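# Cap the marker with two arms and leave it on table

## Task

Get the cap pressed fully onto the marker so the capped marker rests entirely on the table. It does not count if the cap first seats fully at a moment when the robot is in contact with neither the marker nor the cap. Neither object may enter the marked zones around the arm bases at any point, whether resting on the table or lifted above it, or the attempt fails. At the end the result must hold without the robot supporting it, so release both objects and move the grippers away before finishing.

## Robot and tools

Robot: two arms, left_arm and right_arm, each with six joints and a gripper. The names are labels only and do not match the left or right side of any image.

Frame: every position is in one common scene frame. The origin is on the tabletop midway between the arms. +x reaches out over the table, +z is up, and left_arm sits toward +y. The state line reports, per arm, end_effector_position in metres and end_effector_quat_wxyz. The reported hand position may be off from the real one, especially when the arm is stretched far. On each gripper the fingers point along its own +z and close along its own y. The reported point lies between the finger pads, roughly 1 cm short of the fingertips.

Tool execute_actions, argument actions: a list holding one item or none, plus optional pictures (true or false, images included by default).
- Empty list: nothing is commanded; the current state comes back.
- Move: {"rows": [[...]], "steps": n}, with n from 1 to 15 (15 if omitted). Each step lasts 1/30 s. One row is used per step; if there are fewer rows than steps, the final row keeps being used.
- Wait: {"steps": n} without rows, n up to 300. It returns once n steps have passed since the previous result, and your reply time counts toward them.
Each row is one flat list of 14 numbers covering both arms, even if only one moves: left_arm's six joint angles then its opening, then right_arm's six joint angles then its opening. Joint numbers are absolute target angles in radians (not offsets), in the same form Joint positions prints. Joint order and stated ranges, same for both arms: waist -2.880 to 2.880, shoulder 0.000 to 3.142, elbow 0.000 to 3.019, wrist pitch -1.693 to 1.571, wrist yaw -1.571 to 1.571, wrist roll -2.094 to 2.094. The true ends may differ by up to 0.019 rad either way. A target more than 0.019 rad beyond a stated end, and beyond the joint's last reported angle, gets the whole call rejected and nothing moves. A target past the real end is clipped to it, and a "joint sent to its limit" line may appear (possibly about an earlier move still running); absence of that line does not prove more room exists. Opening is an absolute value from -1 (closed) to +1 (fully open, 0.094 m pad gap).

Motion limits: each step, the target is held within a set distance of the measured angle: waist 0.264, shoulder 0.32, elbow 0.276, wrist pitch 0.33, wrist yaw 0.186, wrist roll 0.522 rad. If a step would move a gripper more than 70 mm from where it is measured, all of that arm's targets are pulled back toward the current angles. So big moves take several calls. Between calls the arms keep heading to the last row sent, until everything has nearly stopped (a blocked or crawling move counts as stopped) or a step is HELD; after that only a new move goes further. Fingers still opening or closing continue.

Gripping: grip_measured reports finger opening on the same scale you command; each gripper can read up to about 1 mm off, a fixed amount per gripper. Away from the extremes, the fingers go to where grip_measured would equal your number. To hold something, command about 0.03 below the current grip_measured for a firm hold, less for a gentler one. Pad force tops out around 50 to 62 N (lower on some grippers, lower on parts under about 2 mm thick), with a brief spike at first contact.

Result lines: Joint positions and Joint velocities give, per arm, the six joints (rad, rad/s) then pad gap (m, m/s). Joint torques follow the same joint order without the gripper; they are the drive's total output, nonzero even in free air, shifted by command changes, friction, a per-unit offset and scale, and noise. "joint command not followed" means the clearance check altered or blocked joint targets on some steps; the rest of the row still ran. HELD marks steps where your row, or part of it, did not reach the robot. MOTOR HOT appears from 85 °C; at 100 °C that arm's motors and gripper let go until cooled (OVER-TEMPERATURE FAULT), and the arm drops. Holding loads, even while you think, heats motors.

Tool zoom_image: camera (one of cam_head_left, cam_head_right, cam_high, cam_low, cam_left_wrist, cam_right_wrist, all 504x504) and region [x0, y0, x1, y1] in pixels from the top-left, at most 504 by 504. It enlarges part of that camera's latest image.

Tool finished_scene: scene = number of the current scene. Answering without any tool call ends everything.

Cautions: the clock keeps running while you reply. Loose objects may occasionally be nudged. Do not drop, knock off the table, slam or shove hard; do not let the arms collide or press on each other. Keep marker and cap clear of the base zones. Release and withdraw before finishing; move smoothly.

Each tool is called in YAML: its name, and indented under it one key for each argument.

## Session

execute_actions:
  actions: []

Scene clock: 0.00 s of 5100.00 s.
left_arm: end_effector_position=(+0.2715, -0.0477, +0.3682) grip_measured=+1.000 end_effector_quat_wxyz=(-0.058, -0.099, +0.952, -0.283) | right_arm: end_effector_position=(+0.6203, -0.1014, +0.1110) grip_measured=+1.000 end_effector_quat_wxyz=(-0.031, +0.438, +0.898, -0.033)
Joint positions: left_arm=[-0.738  1.338  1.514 -1.426  0.5   -0.912  0.094] | right_arm=[ 0.432  2.121  1.958 -1.498 -0.003  1.313  0.094]
Joint velocities: left_arm=[-0.005 -0.005 -0.022  0.002  0.037 -0.007  0.   ] | right_arm=[-0.005  0.015  0.002 -0.002 -0.095  0.022  0.   ]
Joint torques (N m, as the arm reports them, + toward a larger angle): no reading
Motor temperatures (°C, as the motors report them): left_arm=[23 23 27 23 22 22] | right_arm=[21 24 24 23 27 25]

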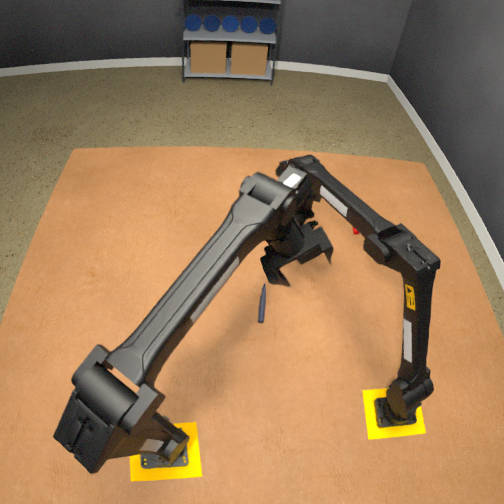

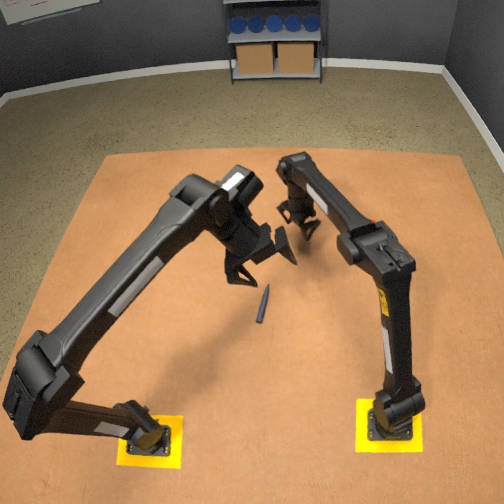

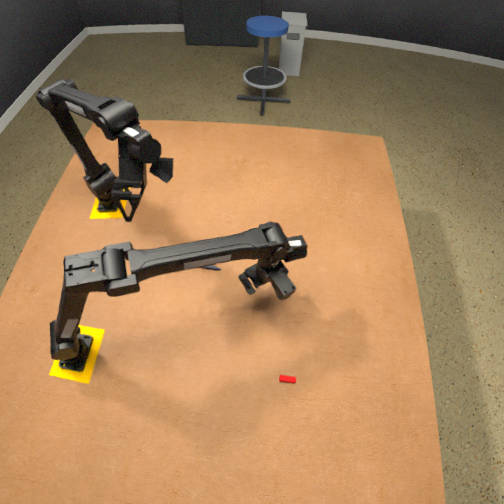

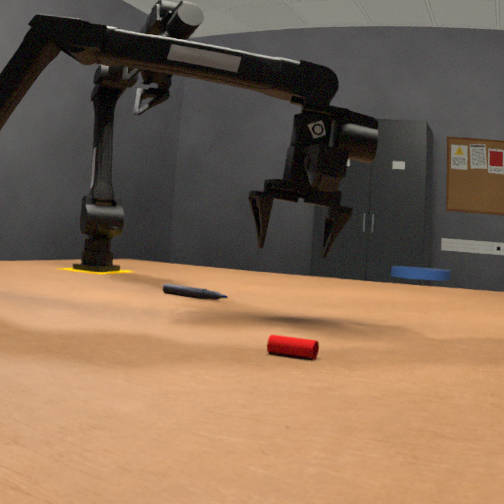

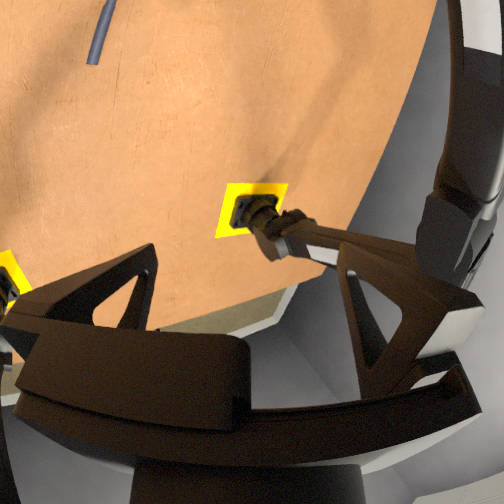

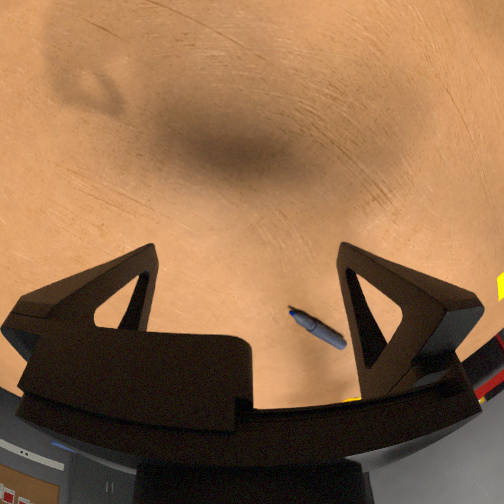

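zoom_image:
  camera: "cam_low"
  region: [150,270,340,375]

Region (150, 270, 340, 375) of cam_low's 504x504 image, scaled by 2.653, with more detail than that image has; it fills the top 279 rows of this view, and the rest is white.

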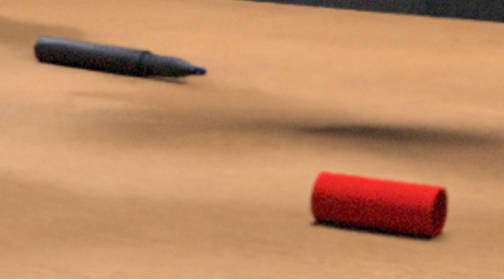

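execute_actions:
  actions:
    - {"rows":[[-0.735,1.34,1.51,-1.42,0.49,-0.9,1,0.425,2.105,1.955,-1.49,0,1.29,1],[-0.735,1.345,1.5,-1.4,0.475,-0.89,0.9,0.415,2.095,1.945,-1.47,0,1.26,0.9],[-0.735,1.35,1.485,-1.375,0.455,-0.87,0.8,0.4,2.085,1.93,-1.445,0,1.22,0.8],[-0.735,1.36,1.465,-1.345,0.43,-0.85,0.7,0.383,2.075,1.91,-1.415,0,1.17,0.7],[-0.735,1.37,1.442,-1.31,0.405,-0.83,0.6,0.365,2.065,1.89,-1.38,0,1.12,0.6],[-0.735,1.38,1.419,-1.275,0.38,-0.81,0.5,0.347,2.055,1.868,-1.345,0,1.07,0.5],[-0.735,1.39,1.396,-1.24,0.355,-0.79,0.4,0.329,2.045,1.846,-1.31,0,1.02,0.4],[-0.735,1.4,1.373,-1.205,0.33,-0.77,0.3,0.311,2.035,1.824,-1.275,0,0.97,0.4],[-0.735,1.41,1.35,-1.17,0.305,-0.75,0.3,0.293,2.025,1.802,-1.24,0,0.92,0.4],[-0.735,1.42,1.327,-1.135,0.28,-0.73,0.3,0.275,2.015,1.78,-1.205,0,0.87,0.4],[-0.735,1.43,1.304,-1.1,0.255,-0.71,0.3,0.257,2.005,1.758,-1.17,0,0.82,0.4],[-0.735,1.44,1.281,-1.065,0.23,-0.69,0.3,0.239,1.995,1.736,-1.135,0,0.77,0.4],[-0.735,1.45,1.258,-1.03,0.205,-0.67,0.3,0.221,1.985,1.714,-1.1,0,0.72,0.4],[-0.735,1.46,1.235,-0.995,0.18,-0.65,0.3,0.203,1.975,1.692,-1.065,0,0.67,0.4],[-0.735,1.47,1.212,-0.96,0.155,-0.63,0.3,0.185,1.965,1.67,-1.03,0,0.62,0.4]],"steps":15}
  pictures: false

execute_actions:
  actions:
    - {"rows":[[-0.735,1.48,1.189,-0.925,0.13,-0.61,0.3,0.167,1.955,1.648,-0.995,0,0.57,0.4],[-0.735,1.49,1.166,-0.89,0.105,-0.59,0.3,0.149,1.945,1.626,-0.96,0,0.52,0.4],[-0.735,1.5,1.143,-0.855,0.08,-0.57,0.3,0.131,1.935,1.604,-0.925,0,0.47,0.4],[-0.735,1.51,1.12,-0.82,0.055,-0.55,0.3,0.113,1.925,1.582,-0.89,0,0.42,0.4],[-0.735,1.52,1.097,-0.785,0.03,-0.53,0.3,0.095,1.915,1.56,-0.855,0,0.37,0.4],[-0.735,1.53,1.074,-0.75,0.005,-0.51,0.3,0.078,1.905,1.538,-0.82,0,0.32,0.4],[-0.735,1.54,1.051,-0.715,-0.02,-0.49,0.3,0.062,1.9,1.516,-0.785,0,0.27,0.4],[-0.735,1.548,1.028,-0.68,-0.045,-0.47,0.3,0.047,1.895,1.494,-0.75,0,0.22,0.4],[-0.735,1.555,1.005,-0.645,-0.07,-0.45,0.3,0.034,1.89,1.472,-0.72,0,0.17,0.4],[-0.735,1.561,0.984,-0.61,-0.095,-0.43,0.3,0.023,1.885,1.452,-0.69,0,0.12,0.4],[-0.735,1.566,0.965,-0.575,-0.12,-0.41,0.3,0.014,1.885,1.435,-0.665,0,0.08,0.4],[-0.735,1.57,0.95,-0.545,-0.14,-0.395,0.3,0.007,1.885,1.42,-0.645,0,0.05,0.4],[-0.735,1.574,0.938,-0.52,-0.158,-0.385,0.3,0.002,1.885,1.41,-0.63,0,0.03,0.4],[-0.735,1.577,0.93,-0.5,-0.17,-0.38,0.3,-0.002,1.885,1.404,-0.62,0,0.03,0.4],[-0.735,1.58,0.925,-0.49,-0.176,-0.38,0.3,-0.005,1.885,1.4,-0.615,0,0.03,0.4]],"steps":15}
  pictures: false

execute_actions:
  actions:
    - {"steps":20}

Scene clock: 65.47 s of 5100.00 s.
left_arm: end_effector_position=(+0.3415, -0.0335, +0.2076) grip_measured=+0.303 end_effector_quat_wxyz=(+0.072, -0.034, +0.983, -0.168) | right_arm: end_effector_position=(+0.6737, -0.2246, +0.0853) grip_measured=+0.402 end_effector_quat_wxyz=(+0.065, +0.310, +0.948, +0.038)
Joint positions: left_arm=[-0.738  1.452  1.251 -1.045  0.176 -0.719  0.061] | right_arm=[ 0.223  2.014  1.708 -1.113 -0.003  0.829  0.066]
Joint velocities: left_arm=[-0.005  0.454 -0.701  1.009 -0.564  0.549  0.   ] | right_arm=[-0.786 -0.317 -0.618  1.028  0.037 -1.326  0.   ]
Joint torques (N m, as the arm reports them, + toward a larger angle): left_arm=[  0.17 -12.39  10.75   1.04   0.12   0.13] | right_arm=[  0.66 -25.25  10.14   0.66   0.28  -0.05]
Motor temperatures (°C, as the motors report them): left_arm=[23 23 30 23 22 22] | right_arm=[21 27 29 23 27 25]
Steps of this call (steps 1 to 90: nothing new was sent; then 61.97 s passed at rest; steps 91 to 105: all 15 steps of this action). Readings (joint positions):
91: left_arm=[-0.738 1.338 1.514 -1.426 0.496 -0.912] | right_arm=[0.432 2.121 1.958 -1.498 -0.003 1.311]
92: left_arm=[-0.738 1.338 1.512 -1.425 0.486 -0.910] | right_arm=[0.432 2.121 1.956 -1.496 -0.003 1.304]
94: left_arm=[-0.738 1.338 1.499 -1.402 0.450 -0.897] | right_arm=[0.427 2.114 1.938 -1.469 -0.003 1.271]
98: left_arm=[-0.738 1.351 1.422 -1.288 0.352 -0.844] | right_arm=[0.387 2.081 1.860 -1.354 -0.003 1.141]
105: the state above

Scene clock: 65.97 s of 5100.00 s.
left_arm: end_effector_position=(+0.3677, +0.0198, +0.0524) grip_measured=+0.303 end_effector_quat_wxyz=(+0.201, +0.074, +0.976, -0.024) | right_arm: end_effector_position=(+0.6870, -0.3712, +0.0660) grip_measured=+0.402 end_effector_quat_wxyz=(+0.212, +0.087, +0.973, +0.013)
Joint positions: left_arm=[-0.738  1.577  0.932 -0.551 -0.166 -0.439  0.061] | right_arm=[-0.004  1.898  1.414 -0.659 -0.001  0.146  0.066]
Joint velocities: left_arm=[-0.005  0.142 -0.315  0.525 -0.183  0.286  0.   ] | right_arm=[-0.161 -0.015 -0.3    0.344  0.007 -0.681 -0.001]
Joint torques (N m, as the arm reports them, + toward a larger angle): left_arm=[  0.02 -12.2    9.63   1.51  -0.2    0.1 ] | right_arm=[  1.74 -21.25  10.45   1.6    0.07  -0.05]
Motor temperatures (°C, as the motors report them): left_arm=[23 23 30 23 22 22] | right_arm=[21 27 29 23 27 25]
Steps of this call (steps 1 to 15: all 15 steps of this action). Readings (joint positions):
1: left_arm=[-0.738 1.467 1.226 -1.010 0.152 -0.700] | right_arm=[0.198 2.004 1.686 -1.078 -0.002 0.781]
2: left_arm=[-0.738 1.481 1.201 -0.976 0.127 -0.681] | right_arm=[0.174 1.993 1.664 -1.044 -0.002 0.733]
4: left_arm=[-0.738 1.503 1.154 -0.906 0.077 -0.642] | right_arm=[0.131 1.972 1.620 -0.975 -0.001 0.635]
8: left_arm=[-0.738 1.535 1.063 -0.767 -0.023 -0.563] | right_arm=[0.065 1.930 1.532 -0.836 -0.001 0.438]
15: the state above

Scene clock: 66.63 s of 5100.00 s.
left_arm: end_effector_position=(+0.3700, +0.0197, +0.0465) grip_measured=+0.303 end_effector_quat_wxyz=(+0.210, +0.096, +0.973, -0.019) | right_arm: end_effector_position=(+0.6844, -0.3751, +0.0604) grip_measured=+0.402 end_effector_quat_wxyz=(+0.214, +0.039, +0.976, +0.001)
Joint positions: left_arm=[-0.738  1.587  0.919 -0.512 -0.174 -0.391  0.061] | right_arm=[-0.01   1.898  1.397 -0.637 -0.001  0.042  0.066]
Joint velocities: left_arm=[-0.005 -0.015  0.012  0.002  0.007 -0.037 -0.001] | right_arm=[ 0.005 -0.015 -0.002 -0.012  0.007 -0.051  0.   ]
Joint torques (N m, as the arm reports them, + toward a larger angle): left_arm=[  0.07 -12.16   9.22   1.61  -0.22   0.1 ] | right_arm=[  1.9  -21.93  10.39   1.74   0.12  -0.11]
Motor temperatures (°C, as the motors report them): left_arm=[23 23 30 23 22 22] | right_arm=[21 27 29 23 27 25]
Steps of this call (steps 1 to 20: the robot went on to your last target). Readings (joint positions):
1: left_arm=[-0.738 1.582 0.925 -0.537 -0.171 -0.429] | right_arm=[-0.008 1.898 1.406 -0.651 -0.001 0.125]
2: left_arm=[-0.738 1.585 0.921 -0.529 -0.172 -0.422] | right_arm=[-0.010 1.898 1.400 -0.647 -0.001 0.109]
4: left_arm=[-0.738 1.587 0.919 -0.520 -0.173 -0.410] | right_arm=[-0.011 1.898 1.397 -0.644 -0.001 0.084]
8: left_arm=[-0.738 1.587 0.919 -0.512 -0.173 -0.398] | right_arm=[-0.010 1.898 1.397 -0.637 -0.001 0.059]
20: the state above

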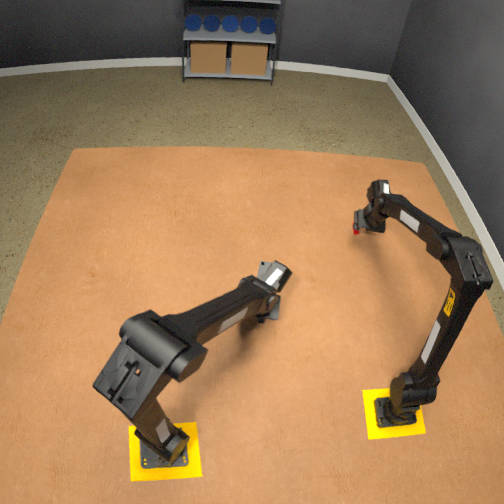

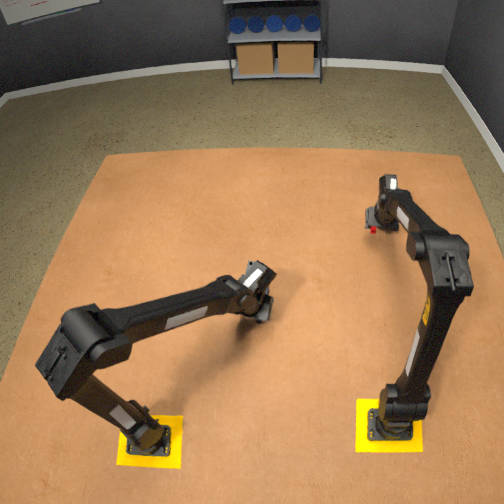

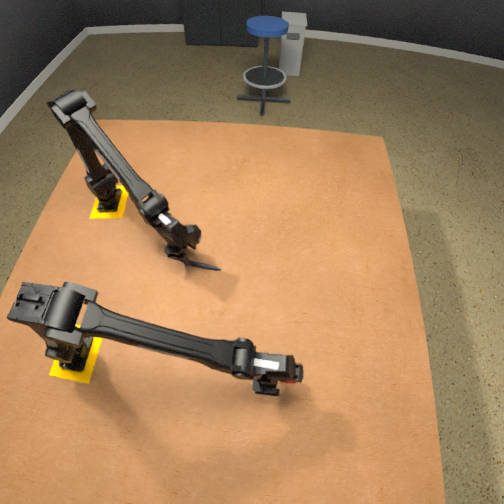

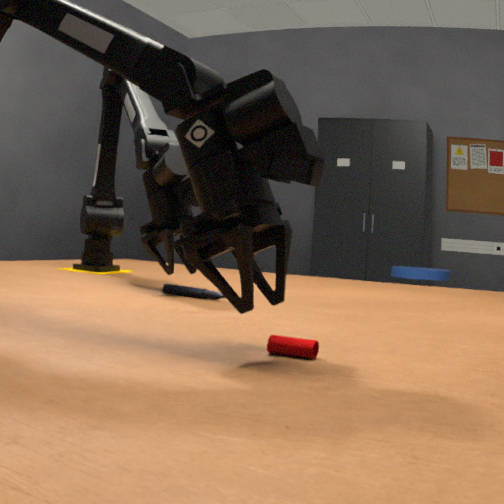

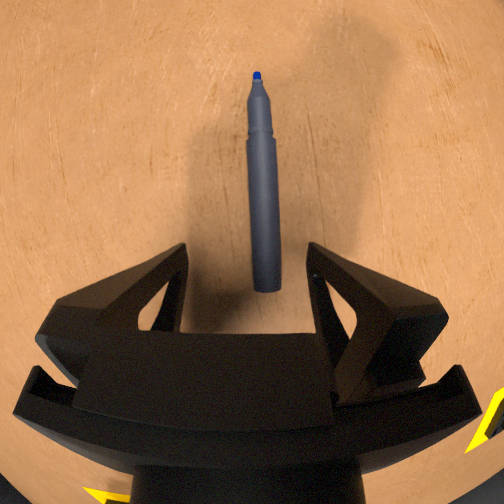

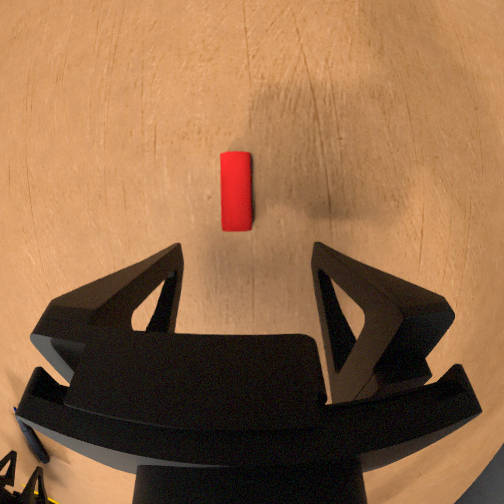

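execute_actions:
  actions:
    - {"rows":[[-0.745,1.585,0.92,-0.485,-0.18,-0.4,0.3,0,1.89,1.4,-0.59,0,0.025,0.4],[-0.751,1.59,0.917,-0.48,-0.185,-0.42,0.3,0.003,1.895,1.395,-0.56,0,0.02,0.4],[-0.757,1.594,0.914,-0.473,-0.19,-0.44,0.3,0.005,1.9,1.385,-0.525,0,0.02,0.4],[-0.763,1.598,0.911,-0.466,-0.195,-0.455,0.3,0.005,1.905,1.373,-0.49,0,0.02,0.4],[-0.769,1.602,0.908,-0.459,-0.2,-0.465,0.3,0.005,1.91,1.361,-0.455,0,0.02,0.4],[-0.774,1.606,0.905,-0.452,-0.205,-0.475,0.3,0.005,1.915,1.349,-0.42,0,0.02,0.4],[-0.778,1.61,0.902,-0.445,-0.207,-0.475,0.3,0.005,1.92,1.337,-0.385,0,0.02,0.4],[-0.78,1.614,0.899,-0.438,-0.207,-0.475,0.3,0.005,1.925,1.325,-0.35,0,0.02,0.4],[-0.78,1.618,0.896,-0.431,-0.207,-0.475,0.2,0.005,1.93,1.313,-0.315,0,0.02,0.3],[-0.78,1.622,0.893,-0.424,-0.207,-0.475,0.1,0.005,1.935,1.301,-0.285,0,0.02,0.2],[-0.78,1.626,0.89,-0.417,-0.207,-0.475,0.1,0.005,1.94,1.29,-0.255,0,0.02,0.1],[-0.78,1.63,0.887,-0.41,-0.207,-0.475,0.1,0.005,1.945,1.281,-0.23,0,0.02,0.1],[-0.78,1.634,0.885,-0.405,-0.207,-0.475,0.1,0.005,1.95,1.275,-0.215,0,0.02,0.1],[-0.78,1.638,0.883,-0.402,-0.207,-0.475,0.1,0.005,1.955,1.27,-0.205,0,0.02,0.1],[-0.78,1.642,0.883,-0.402,-0.207,-0.475,0.1,0.005,1.96,1.268,-0.205,0,0.02,0.1]],"steps":15}
  pictures: false

execute_actions:
  actions:
    - {"steps":15}

Scene clock: 97.80 s of 5100.00 s.
left_arm: end_effector_position=(+0.3638, +0.0115, +0.0227) grip_measured=+0.103 end_effector_quat_wxyz=(+0.220, +0.074, +0.972, -0.019) | right_arm: end_effector_position=(+0.7155, -0.3703, +0.0464) grip_measured=+0.103 end_effector_quat_wxyz=(+0.336, +0.028, +0.941, +0.001)
Joint positions: left_arm=[-0.77   1.63   0.887 -0.429 -0.205 -0.46   0.052] | right_arm=[-0.002  1.916  1.279 -0.248 -0.001  0.032  0.052]
Joint velocities: left_arm=[ 0.015  0.132 -0.076  0.071  0.007 -0.095 -0.   ] | right_arm=[-0.005  0.19  -0.149  0.32   0.022 -0.037  0.   ]
Joint torques (N m, as the arm reports them, + toward a larger angle): left_arm=[ -1.18 -11.49   8.15   1.66  -0.22  -0.14] | right_arm=[  1.29 -17.47   9.39   2.     0.06  -0.01]
Motor temperatures (°C, as the motors report them): left_arm=[23 23 29 23 22 22] | right_arm=[21 27 28 23 26 25]
Steps of this call (steps 1 to 15: the robot went on to your last target; steps 16 to 90: nothing new was sent; then 27.67 s passed at rest; steps 91 to 105: all 15 steps of this action). Readings (joint positions):
91: left_arm=[-0.738 1.587 0.919 -0.511 -0.176 -0.390] | right_arm=[-0.010 1.898 1.397 -0.633 -0.001 0.040]
92: left_arm=[-0.738 1.587 0.919 -0.509 -0.179 -0.393] | right_arm=[-0.010 1.898 1.396 -0.621 -0.001 0.039]
94: left_arm=[-0.739 1.587 0.918 -0.499 -0.189 -0.409] | right_arm=[-0.009 1.898 1.389 -0.571 -0.001 0.036]
98: left_arm=[-0.753 1.594 0.910 -0.471 -0.204 -0.441] | right_arm=[-0.004 1.898 1.352 -0.436 -0.001 0.033]
105: the state above

Scene clock: 98.30 s of 5100.00 s.
left_arm: end_effector_position=(+0.3620, +0.0129, +0.0157) grip_measured=+0.103 end_effector_quat_wxyz=(+0.215, +0.073, +0.974, -0.017) | right_arm: end_effector_position=(+0.7109, -0.3702, +0.0257) grip_measured=+0.103 end_effector_quat_wxyz=(+0.326, +0.028, +0.945, +0.001)
Joint positions: left_arm=[-0.77   1.643  0.882 -0.424 -0.205 -0.465  0.052] | right_arm=[-0.002  1.943  1.266 -0.23  -0.001  0.031  0.052]
Joint velocities: left_arm=[-0.015 -0.005 -0.022 -0.012 -0.051  0.022 -0.001] | right_arm=[-0.005  0.005 -0.012 -0.017 -0.051  0.037  0.   ]
Joint torques (N m, as the arm reports them, + toward a larger angle): left_arm=[ -1.11 -11.74   8.09   1.58  -0.23  -0.16] | right_arm=[  1.12 -19.6    9.65   2.11   0.14  -0.02]
Motor temperatures (°C, as the motors report them): left_arm=[23 23 29 23 22 22] | right_arm=[21 27 28 23 26 25]
Steps of this call (steps 1 to 15: the robot went on to your last target). Readings (joint positions):
1: left_arm=[-0.770 1.635 0.885 -0.427 -0.205 -0.461] | right_arm=[-0.002 1.922 1.275 -0.240 -0.001 0.032]
2: left_arm=[-0.770 1.638 0.884 -0.427 -0.205 -0.462] | right_arm=[-0.002 1.928 1.273 -0.236 -0.001 0.032]
4: left_arm=[-0.770 1.643 0.882 -0.426 -0.205 -0.463] | right_arm=[-0.002 1.937 1.268 -0.234 -0.001 0.031]
8: left_arm=[-0.770 1.643 0.882 -0.424 -0.205 -0.464] | right_arm=[-0.002 1.943 1.266 -0.234 -0.001 0.031]
15: the state above

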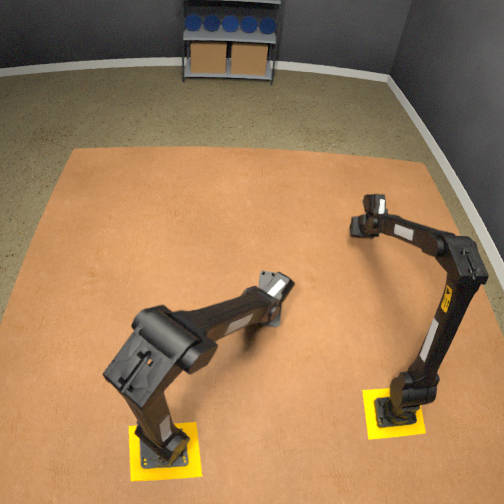

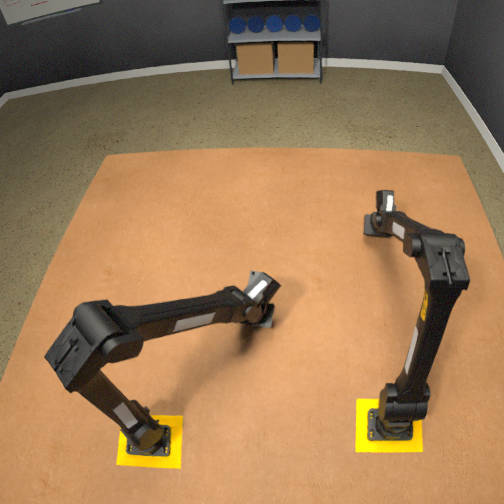

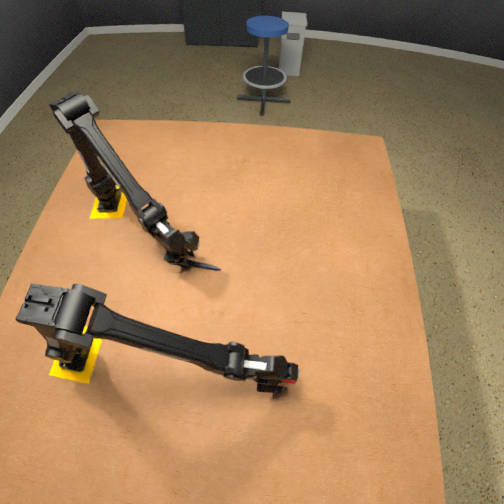

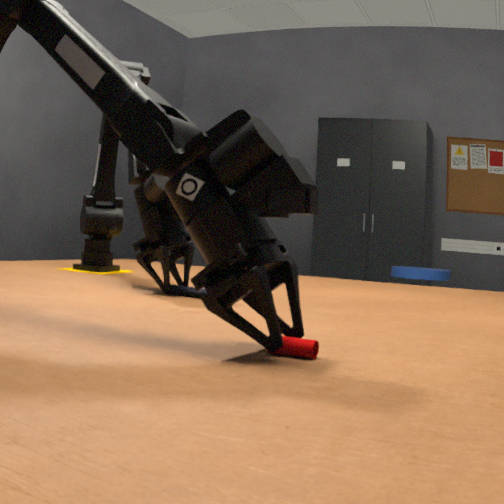

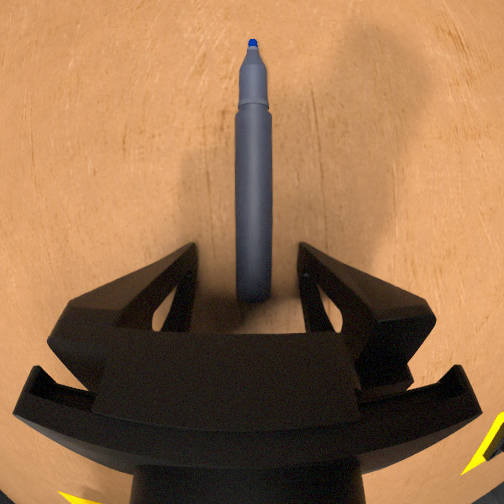

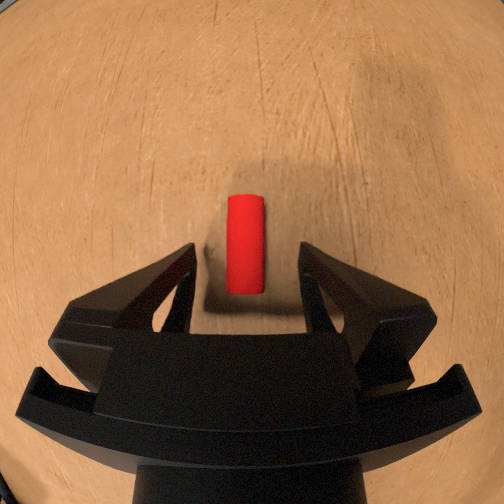

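execute_actions:
  actions:
    - {"rows":[[-0.785,1.65,0.883,-0.402,-0.207,-0.475,0,0.005,1.968,1.268,-0.205,0,0.02,0.05],[-0.785,1.652,0.883,-0.402,-0.207,-0.475,-0.1,0.005,1.975,1.268,-0.205,0,0.02,0],[-0.785,1.652,0.883,-0.402,-0.207,-0.475,-0.2,0.005,1.982,1.268,-0.205,0,0.02,-0.1],[-0.785,1.652,0.883,-0.402,-0.207,-0.475,-0.28,0.005,1.982,1.268,-0.205,0,0.02,-0.2],[-0.785,1.652,0.883,-0.402,-0.207,-0.475,-0.35,0.005,1.982,1.268,-0.205,0,0.02,-0.3],[-0.785,1.652,0.883,-0.402,-0.207,-0.475,-0.41,0.005,1.982,1.268,-0.205,0,0.02,-0.35],[-0.785,1.652,0.883,-0.402,-0.207,-0.475,-0.46,0.005,1.982,1.268,-0.205,0,0.02,-0.35],[-0.785,1.652,0.883,-0.402,-0.207,-0.475,-0.5,0.005,1.982,1.268,-0.205,0,0.02,-0.35],[-0.785,1.652,0.883,-0.402,-0.207,-0.475,-0.54,0.005,1.982,1.268,-0.205,0,0.02,-0.35],[-0.785,1.652,0.883,-0.402,-0.207,-0.475,-0.58,0.005,1.982,1.268,-0.205,0,0.02,-0.35],[-0.785,1.652,0.883,-0.402,-0.207,-0.475,-0.62,0.005,1.982,1.268,-0.205,0,0.02,-0.35],[-0.785,1.652,0.883,-0.402,-0.207,-0.475,-0.65,0.005,1.982,1.268,-0.205,0,0.02,-0.35],[-0.785,1.652,0.883,-0.402,-0.207,-0.475,-0.68,0.005,1.982,1.268,-0.205,0,0.02,-0.35]],"steps":15}

zoom_image:
  camera: "cam_low"
  region: [140,250,340,375]

Scene clock: 118.33 s of 5100.00 s.
left_arm: end_effector_position=(+0.3617, +0.0132, +0.0143) grip_measured=-0.639 end_effector_quat_wxyz=(+0.214, +0.072, +0.974, -0.016) | right_arm: end_effector_position=(+0.7101, -0.3702, +0.0188) grip_measured=-0.347 end_effector_quat_wxyz=(+0.322, +0.028, +0.946, +0.001)
Joint positions: left_arm=[-0.77   1.646  0.882 -0.424 -0.205 -0.465  0.017] | right_arm=[-0.002  1.954  1.266 -0.228 -0.001  0.031  0.031]
Joint velocities: left_arm=[ 0.005  0.005  0.017  0.017 -0.007 -0.007  0.   ] | right_arm=[-0.005 -0.005  0.012 -0.007  0.037  0.007  0.   ]
Joint torques (N m, as the arm reports them, + toward a larger angle): left_arm=[ -1.61 -11.11   8.07   1.57  -0.24  -0.14] | right_arm=[  1.35 -18.59   9.65   1.87   0.13  -0.03]
Motor temperatures (°C, as the motors report them): left_arm=[23 23 28 23 22 22] | right_arm=[21 27 28 23 26 25]
Steps of this call (steps 1 to 15: the robot went on to your last target; steps 16 to 90: nothing new was sent; then 16.53 s passed at rest; steps 91 to 105: all 15 steps of this action). Readings (joint positions):
91: left_arm=[-0.770 1.643 0.882 -0.424 -0.205 -0.465] | right_arm=[-0.002 1.943 1.266 -0.230 -0.001 0.031]
92: left_arm=[-0.770 1.643 0.882 -0.424 -0.205 -0.465] | right_arm=[-0.002 1.943 1.266 -0.230 -0.001 0.031]
94: left_arm=[-0.770 1.644 0.882 -0.424 -0.205 -0.465] | right_arm=[-0.002 1.944 1.266 -0.229 -0.001 0.031]
98: left_arm=[-0.770 1.645 0.882 -0.424 -0.205 -0.465] | right_arm=[-0.002 1.951 1.266 -0.229 -0.001 0.031]
105: the state above

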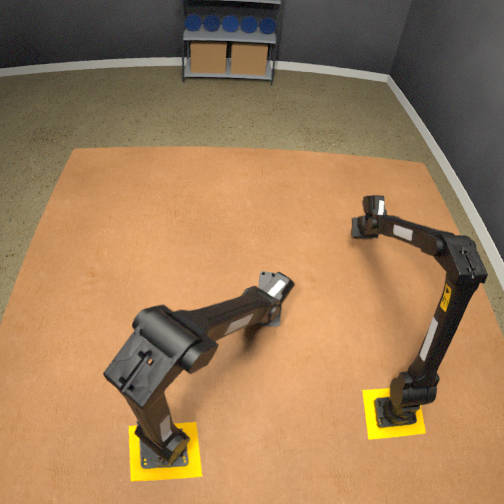

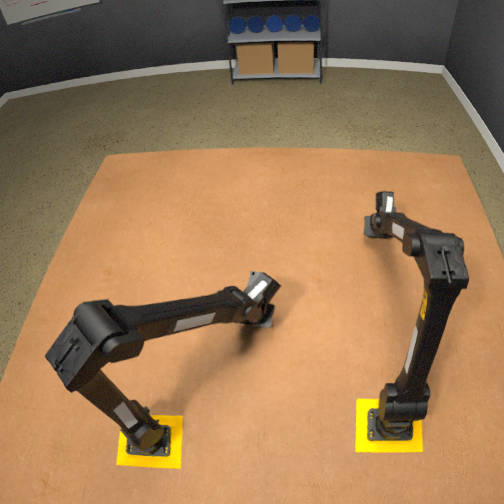

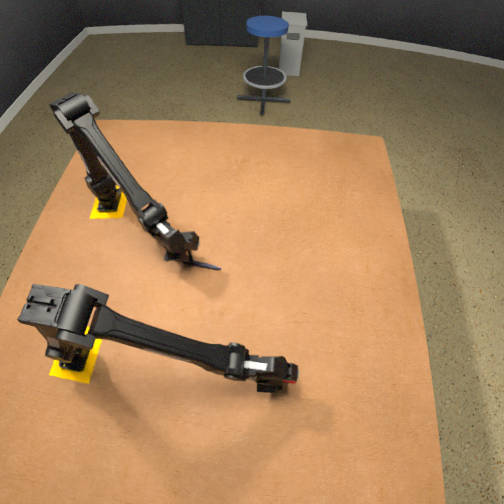

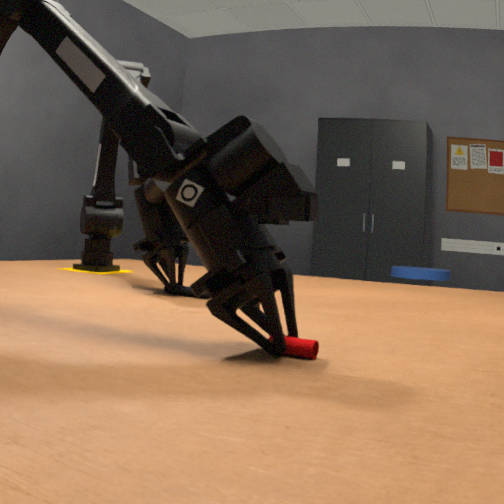

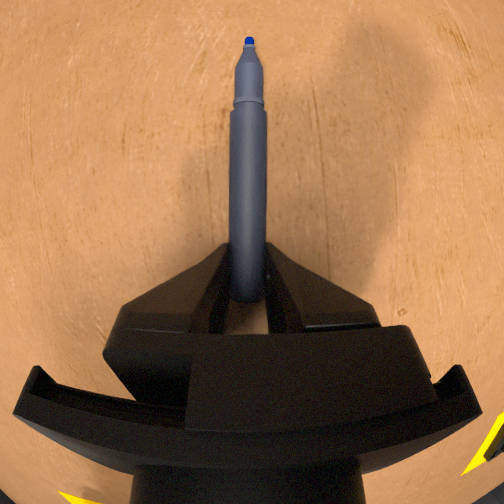

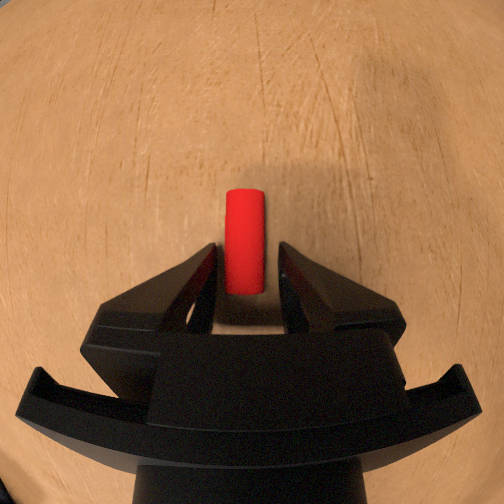

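Region (140, 250, 340, 375) of cam_low's 504x504 image, scaled by 2.520, with more detail than that image has; it fills the top 315 rows of this view, and the rest is white.

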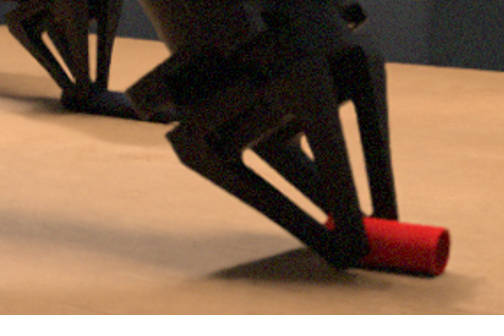

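execute_actions:
  actions:
    - {"rows":[[-0.775,1.645,0.883,-0.402,-0.207,-0.475,-0.68,0.005,1.991,1.268,-0.205,0,0.02,-0.35],[-0.775,1.645,0.883,-0.402,-0.207,-0.475,-0.68,0.005,1.991,1.268,-0.205,0,0.02,-0.38],[-0.775,1.645,0.883,-0.402,-0.207,-0.475,-0.68,0.005,1.991,1.268,-0.205,0,0.02,-0.41],[-0.775,1.645,0.883,-0.402,-0.207,-0.475,-0.68,0.005,1.991,1.268,-0.205,0,0.02,-0.44],[-0.775,1.645,0.883,-0.402,-0.207,-0.475,-0.68,0.005,1.991,1.268,-0.205,0,0.02,-0.46],[-0.775,1.645,0.883,-0.402,-0.207,-0.475,-0.68,0.005,1.991,1.268,-0.205,0,0.02,-0.48],[-0.775,1.645,0.883,-0.402,-0.207,-0.475,-0.68,0.005,1.991,1.268,-0.205,0,0.02,-0.5],[-0.775,1.645,0.883,-0.402,-0.207,-0.475,-0.68,0.005,1.991,1.268,-0.205,0,0.02,-0.53],[-0.775,1.645,0.883,-0.402,-0.207,-0.475,-0.68,0.005,1.991,1.268,-0.205,0,0.02,-0.56],[-0.775,1.645,0.883,-0.402,-0.207,-0.475,-0.68,0.005,1.991,1.268,-0.205,0,0.02,-0.59],[-0.775,1.645,0.883,-0.402,-0.207,-0.475,-0.68,0.005,1.991,1.268,-0.205,0,0.02,-0.62],[-0.775,1.645,0.883,-0.402,-0.207,-0.475,-0.68,0.005,1.991,1.268,-0.205,0,0.02,-0.65],[-0.775,1.645,0.883,-0.402,-0.207,-0.475,-0.68,0.005,1.991,1.268,-0.205,0,0.02,-0.67]],"steps":15}
  pictures: false

Scene clock: 137.67 s of 5100.00 s.
left_arm: end_effector_position=(+0.3617, +0.0132, +0.0143) grip_measured=-0.639 end_effector_quat_wxyz=(+0.214, +0.072, +0.974, -0.016) | right_arm: end_effector_position=(+0.7102, -0.3703, +0.0183) grip_measured=-0.625 end_effector_quat_wxyz=(+0.322, +0.028, +0.946, +0.000)
Joint positions: left_arm=[-0.77   1.646  0.882 -0.424 -0.205 -0.465  0.017] | right_arm=[-0.002  1.955  1.266 -0.226 -0.     0.03   0.018]
Joint velocities: left_arm=[-0.005  0.015 -0.002  0.012 -0.007 -0.007 -0.001] | right_arm=[-0.015 -0.015 -0.007  0.002 -0.007  0.007 -0.001]
Joint torques (N m, as the arm reports them, + toward a larger angle): left_arm=[ -0.74 -11.9    8.05   1.59  -0.24  -0.14] | right_arm=[  1.42 -17.7    9.51   2.15   0.09   0.  ]
Motor temperatures (°C, as the motors report them): left_arm=[23 23 28 23 22 22] | right_arm=[21 27 28 23 26 25]
Steps of this call (steps 1 to 15: the robot went on to your last target; steps 16 to 90: nothing new was sent; then 15.83 s passed at rest; steps 91 to 105: all 15 steps of this action). Readings (joint positions):
91: left_arm=[-0.770 1.646 0.882 -0.424 -0.205 -0.465] | right_arm=[-0.002 1.954 1.266 -0.228 -0.001 0.031]
92: left_arm=[-0.770 1.646 0.882 -0.424 -0.205 -0.465] | right_arm=[-0.002 1.954 1.266 -0.227 -0.000 0.030]
94: left_arm=[-0.770 1.646 0.882 -0.424 -0.205 -0.465] | right_arm=[-0.002 1.954 1.266 -0.227 -0.000 0.030]
98: left_arm=[-0.770 1.646 0.882 -0.424 -0.205 -0.465] | right_arm=[-0.002 1.955 1.266 -0.226 -0.000 0.030]
105: the state above

execute_actions:
  actions:
    - {"rows":[[-0.77,1.63,0.91,-0.42,-0.207,-0.47,-0.68,0.005,1.95,1.268,-0.22,0,0.02,-0.67],[-0.77,1.62,0.93,-0.44,-0.207,-0.46,-0.68,0.005,1.93,1.268,-0.235,0,0.01,-0.67],[-0.77,1.615,0.945,-0.465,-0.2,-0.44,-0.68,0.005,1.91,1.268,-0.25,0,-0.01,-0.67],[-0.765,1.61,0.96,-0.49,-0.19,-0.41,-0.68,0.007,1.89,1.265,-0.27,-0.01,-0.05,-0.67],[-0.76,1.61,0.975,-0.515,-0.175,-0.37,-0.68,0.01,1.87,1.26,-0.29,-0.03,-0.11,-0.67],[-0.755,1.61,0.99,-0.54,-0.155,-0.32,-0.68,0.015,1.85,1.25,-0.31,-0.055,-0.18,-0.67],[-0.75,1.61,1.005,-0.56,-0.135,-0.27,-0.68,0.02,1.83,1.24,-0.335,-0.085,-0.255,-0.67],[-0.745,1.615,1.02,-0.58,-0.113,-0.22,-0.68,0.025,1.81,1.23,-0.36,-0.115,-0.33,-0.67],[-0.74,1.62,1.035,-0.595,-0.091,-0.17,-0.68,0.03,1.79,1.22,-0.385,-0.145,-0.405,-0.67],[-0.735,1.63,1.05,-0.61,-0.069,-0.12,-0.68,0.035,1.77,1.21,-0.41,-0.175,-0.48,-0.67],[-0.73,1.64,1.065,-0.62,-0.047,-0.07,-0.68,0.04,1.75,1.2,-0.435,-0.205,-0.555,-0.67],[-0.724,1.65,1.08,-0.625,-0.025,-0.02,-0.68,0.045,1.735,1.19,-0.46,-0.235,-0.63,-0.67],[-0.718,1.66,1.095,-0.63,-0.003,0.03,-0.68,0.05,1.72,1.18,-0.485,-0.265,-0.705,-0.67],[-0.712,1.67,1.11,-0.63,0.019,0.08,-0.68,0.055,1.71,1.17,-0.51,-0.295,-0.78,-0.67],[-0.706,1.68,1.125,-0.63,0.041,0.13,-0.68,0.06,1.7,1.16,-0.535,-0.325,-0.855,-0.67]],"steps":15}
  pictures: false

execute_actions:
  actions:
    - {"rows":[[-0.7,1.69,1.14,-0.63,0.063,0.18,-0.68,0.065,1.7,1.15,-0.56,-0.355,-0.93,-0.67],[-0.694,1.7,1.155,-0.63,0.085,0.23,-0.68,0.07,1.7,1.14,-0.585,-0.385,-1.005,-0.67],[-0.688,1.71,1.17,-0.63,0.107,0.28,-0.68,0.075,1.7,1.13,-0.61,-0.415,-1.08,-0.67],[-0.682,1.72,1.185,-0.63,0.129,0.33,-0.68,0.08,1.7,1.12,-0.635,-0.445,-1.155,-0.67],[-0.676,1.73,1.2,-0.63,0.151,0.38,-0.68,0.085,1.7,1.11,-0.66,-0.475,-1.23,-0.67],[-0.67,1.74,1.213,-0.63,0.173,0.43,-0.68,0.09,1.7,1.1,-0.685,-0.505,-1.305,-0.67],[-0.664,1.75,1.225,-0.63,0.195,0.48,-0.68,0.095,1.7,1.09,-0.71,-0.535,-1.38,-0.67],[-0.658,1.76,1.235,-0.63,0.217,0.53,-0.68,0.1,1.7,1.08,-0.735,-0.56,-1.455,-0.67],[-0.652,1.77,1.243,-0.63,0.239,0.58,-0.68,0.105,1.7,1.07,-0.76,-0.585,-1.53,-0.67],[-0.647,1.78,1.25,-0.63,0.26,0.63,-0.68,0.11,1.7,1.06,-0.785,-0.605,-1.6,-0.67],[-0.643,1.788,1.255,-0.63,0.278,0.68,-0.68,0.114,1.705,1.05,-0.81,-0.625,-1.67,-0.67],[-0.64,1.796,1.26,-0.63,0.292,0.72,-0.68,0.118,1.71,1.042,-0.833,-0.64,-1.73,-0.67],[-0.637,1.803,1.26,-0.63,0.302,0.75,-0.68,0.121,1.715,1.035,-0.853,-0.65,-1.77,-0.67],[-0.635,1.81,1.26,-0.63,0.308,0.76,-0.68,0.121,1.72,1.03,-0.868,-0.658,-1.78,-0.67],[-0.635,1.815,1.26,-0.63,0.308,0.76,-0.68,0.121,1.725,1.027,-0.878,-0.658,-1.78,-0.67]],"steps":15}
  pictures: false

execute_actions:
  actions:
    - {"rows":[[-0.635,1.82,1.26,-0.62,0.308,0.76,-0.68,0.121,1.73,1.027,-0.878,-0.658,-1.78,-0.67],[-0.635,1.824,1.26,-0.61,0.308,0.76,-0.68,0.121,1.736,1.027,-0.878,-0.658,-1.78,-0.67],[-0.635,1.828,1.26,-0.6,0.308,0.76,-0.68,0.121,1.742,1.027,-0.878,-0.658,-1.78,-0.67],[-0.635,1.832,1.26,-0.595,0.308,0.76,-0.68,0.121,1.748,1.027,-0.878,-0.658,-1.78,-0.67],[-0.635,1.836,1.26,-0.59,0.308,0.76,-0.68,0.121,1.754,1.027,-0.878,-0.658,-1.78,-0.67],[-0.635,1.84,1.26,-0.59,0.308,0.76,-0.68,0.121,1.76,1.027,-0.878,-0.658,-1.78,-0.67],[-0.635,1.844,1.26,-0.59,0.308,0.76,-0.68,0.121,1.766,1.027,-0.878,-0.658,-1.78,-0.67],[-0.635,1.848,1.26,-0.59,0.308,0.76,-0.68,0.121,1.772,1.027,-0.878,-0.658,-1.78,-0.67],[-0.635,1.852,1.26,-0.59,0.308,0.76,-0.68,0.121,1.777,1.027,-0.878,-0.658,-1.78,-0.67],[-0.635,1.855,1.26,-0.59,0.308,0.76,-0.68,0.121,1.781,1.027,-0.878,-0.658,-1.78,-0.67]],"steps":15}
  pictures: false

execute_actions:
  actions:
    - {"steps":12}

Scene clock: 212.17 s of 5100.00 s.
left_arm: end_effector_position=(+0.3800, -0.0272, +0.0603) grip_measured=-0.639 end_effector_quat_wxyz=(+0.169, +0.267, +0.946, -0.072) | right_arm: end_effector_position=(+0.6393, -0.2922, +0.0930) grip_measured=-0.625 end_effector_quat_wxyz=(+0.300, -0.306, +0.901, +0.065)
Joint positions: left_arm=[-0.736  1.647  1.055 -0.61   0.022 -0.073  0.017] | right_arm=[ 0.041  1.729  1.183 -0.469 -0.299 -0.555  0.018]
Joint velocities: left_arm=[ 0.21   0.22   0.466 -0.085  0.447  1.297 -0.001] | right_arm=[ 0.2   -0.611 -0.183 -0.701 -0.799 -1.985 -0.   ]
Joint torques (N m, as the arm reports them, + toward a larger angle): left_arm=[  1.47 -11.12  12.99   0.09   0.     0.09] | right_arm=[  1.04 -16.51   8.93   0.31  -0.1    0.  ]
Motor temperatures (°C, as the motors report them): left_arm=[23 23 28 23 22 22] | right_arm=[21 27 28 23 26 25]
Steps of this call (steps 1 to 15: the robot went on to your last target; steps 16 to 90: nothing new was sent; then 71.00 s passed at rest; steps 91 to 105: all 15 steps of this action). Readings (joint positions):
91: left_arm=[-0.770 1.646 0.882 -0.424 -0.205 -0.465] | right_arm=[-0.002 1.955 1.266 -0.226 -0.000 0.030]
92: left_arm=[-0.770 1.645 0.882 -0.424 -0.205 -0.465] | right_arm=[-0.002 1.954 1.266 -0.226 -0.000 0.029]
94: left_arm=[-0.770 1.642 0.889 -0.445 -0.197 -0.456] | right_arm=[-0.002 1.950 1.265 -0.234 -0.003 0.013]
98: left_arm=[-0.768 1.635 0.937 -0.529 -0.131 -0.364] | right_arm=[0.001 1.899 1.244 -0.301 -0.089 -0.121]
105: the state above

Scene clock: 212.67 s of 5100.00 s.
left_arm: end_effector_position=(+0.4274, -0.0577, +0.0502) grip_measured=-0.639 end_effector_quat_wxyz=(+0.188, +0.555, +0.798, -0.140) | right_arm: end_effector_position=(+0.4818, -0.2072, +0.0554) grip_measured=-0.625 end_effector_quat_wxyz=(-0.246, +0.713, -0.622, -0.208)
Joint positions: left_arm=[-0.649  1.8    1.212 -0.613  0.303  0.626  0.017] | right_arm=[ 0.115  1.69   1.033 -0.835 -0.653 -1.593  0.018]
Joint velocities: left_arm=[ 0.073  0.171  0.027 -0.012  0.11   0.857  0.001] | right_arm=[ 0.063  0.112 -0.154 -0.476 -0.139 -1.238 -0.   ]
Joint torques (N m, as the arm reports them, + toward a larger angle): left_arm=[  0.65 -14.93  13.47  -0.03   0.41   0.09] | right_arm=[  0.16 -13.4    8.68  -0.1   -0.4   -0.01]
Motor temperatures (°C, as the motors report them): left_arm=[23 23 28 23 22 22] | right_arm=[21 27 28 23 26 25]
Steps of this call (steps 1 to 15: all 15 steps of this action). Readings (joint positions):
1: left_arm=[-0.729 1.656 1.071 -0.611 0.044 -0.026] | right_arm=[0.048 1.710 1.176 -0.493 -0.330 -0.626]
2: left_arm=[-0.721 1.665 1.087 -0.612 0.066 0.022] | right_arm=[0.055 1.695 1.169 -0.516 -0.360 -0.697]
4: left_arm=[-0.708 1.688 1.117 -0.613 0.109 0.118] | right_arm=[0.068 1.679 1.154 -0.565 -0.420 -0.841]
8: left_arm=[-0.682 1.737 1.168 -0.613 0.197 0.314] | right_arm=[0.086 1.678 1.104 -0.667 -0.536 -1.136]
15: the state above

Scene clock: 213.17 s of 5100.00 s.
left_arm: end_effector_position=(+0.4247, -0.0538, +0.0206) grip_measured=-0.639 end_effector_quat_wxyz=(+0.172, +0.600, +0.770, -0.132) | right_arm: end_effector_position=(+0.4653, -0.2067, +0.0223) grip_measured=-0.625 end_effector_quat_wxyz=(-0.230, +0.754, -0.572, -0.226)
Joint positions: left_arm=[-0.645  1.854  1.213 -0.612  0.305  0.745  0.017] | right_arm=[ 0.118  1.763  1.025 -0.862 -0.655 -1.763  0.018]
Joint velocities: left_arm=[-0.005 -0.005  0.012 -0.017  0.081  0.022  0.001] | right_arm=[-0.005 -0.005  0.002  0.007 -0.007 -0.081 -0.   ]
Joint torques (N m, as the arm reports them, + toward a larger angle): left_arm=[  0.47 -15.99  13.16   1.45   0.42   0.08] | right_arm=[  0.67 -13.92   7.67  -0.44  -0.5   -0.07]
Motor temperatures (°C, as the motors report them): left_arm=[23 23 28 23 22 22] | right_arm=[21 27 28 23 26 25]
Steps of this call (steps 1 to 15: all 15 steps of this action). Readings (joint positions):
1: left_arm=[-0.647 1.806 1.213 -0.613 0.304 0.651] | right_arm=[0.117 1.695 1.029 -0.848 -0.655 -1.628]
2: left_arm=[-0.646 1.811 1.213 -0.613 0.304 0.671] | right_arm=[0.118 1.701 1.026 -0.856 -0.655 -1.656]
4: left_arm=[-0.645 1.821 1.213 -0.613 0.305 0.699] | right_arm=[0.118 1.714 1.025 -0.862 -0.655 -1.697]
8: left_arm=[-0.645 1.838 1.213 -0.612 0.305 0.729] | right_arm=[0.118 1.738 1.025 -0.862 -0.655 -1.739]
15: the state above

Scene clock: 213.57 s of 5100.00 s.
left_arm: end_effector_position=(+0.4247, -0.0538, +0.0206) grip_measured=-0.639 end_effector_quat_wxyz=(+0.172, +0.601, +0.769, -0.132) | right_arm: end_effector_position=(+0.4653, -0.2067, +0.0223) grip_measured=-0.625 end_effector_quat_wxyz=(-0.230, +0.756, -0.570, -0.225)
Joint positions: left_arm=[-0.645  1.854  1.213 -0.612  0.305  0.75   0.017] | right_arm=[ 0.118  1.763  1.025 -0.862 -0.655 -1.768  0.018]
Joint velocities: left_arm=[-0.005  0.015  0.002  0.002 -0.037  0.066  0.   ] | right_arm=[-0.005  0.005 -0.002 -0.007  0.022 -0.11   0.   ]
Joint torques (N m, as the arm reports them, + toward a larger angle): left_arm=[  0.61 -16.04  13.15   1.47   0.43   0.09] | right_arm=[  0.86 -13.85   7.88  -0.67  -0.45  -0.02]
Motor temperatures (°C, as the motors report them): left_arm=[23 23 28 23 22 22] | right_arm=[21 27 28 23 26 25]
Steps of this call (steps 1 to 12: the robot went on to your last target). Readings (joint positions):
1: left_arm=[-0.645 1.854 1.213 -0.612 0.305 0.746] | right_arm=[0.118 1.763 1.025 -0.862 -0.655 -1.764]
2: left_arm=[-0.645 1.854 1.213 -0.612 0.305 0.747] | right_arm=[0.118 1.763 1.025 -0.862 -0.655 -1.765]
4: left_arm=[-0.645 1.854 1.213 -0.612 0.305 0.748] | right_arm=[0.118 1.763 1.025 -0.862 -0.655 -1.766]
8: left_arm=[-0.645 1.854 1.213 -0.612 0.305 0.749] | right_arm=[0.118 1.763 1.025 -0.862 -0.655 -1.768]
12: the state above

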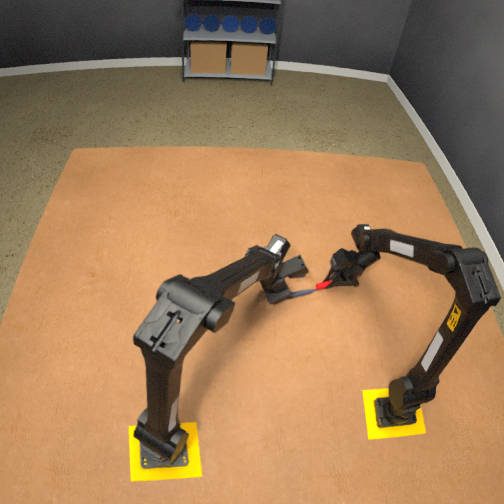

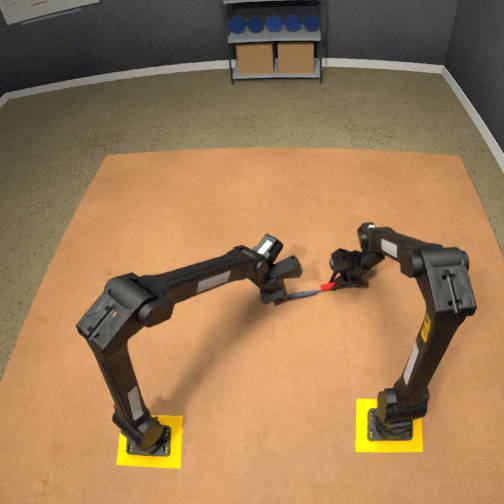

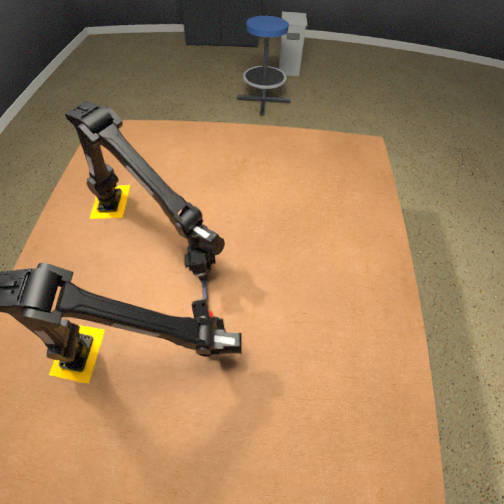

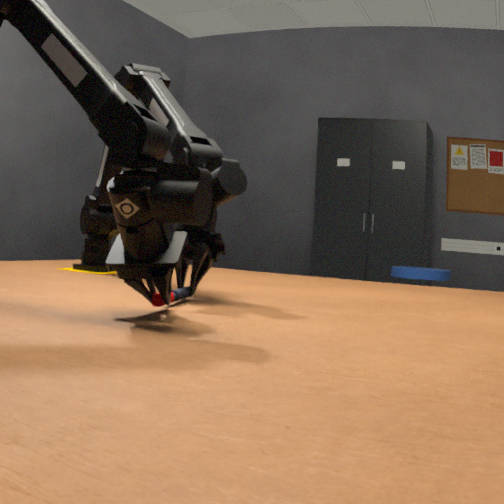

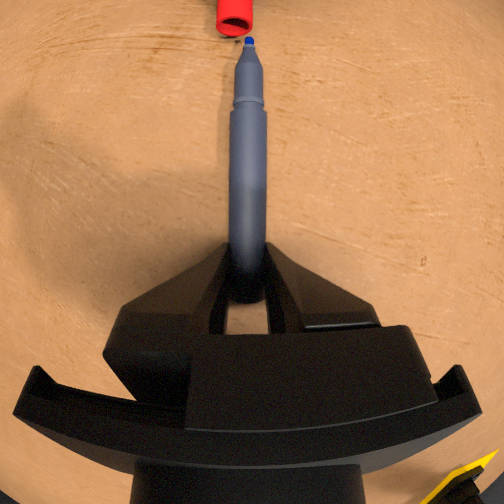

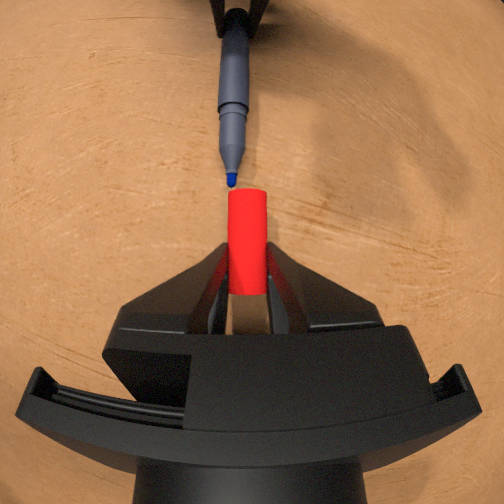

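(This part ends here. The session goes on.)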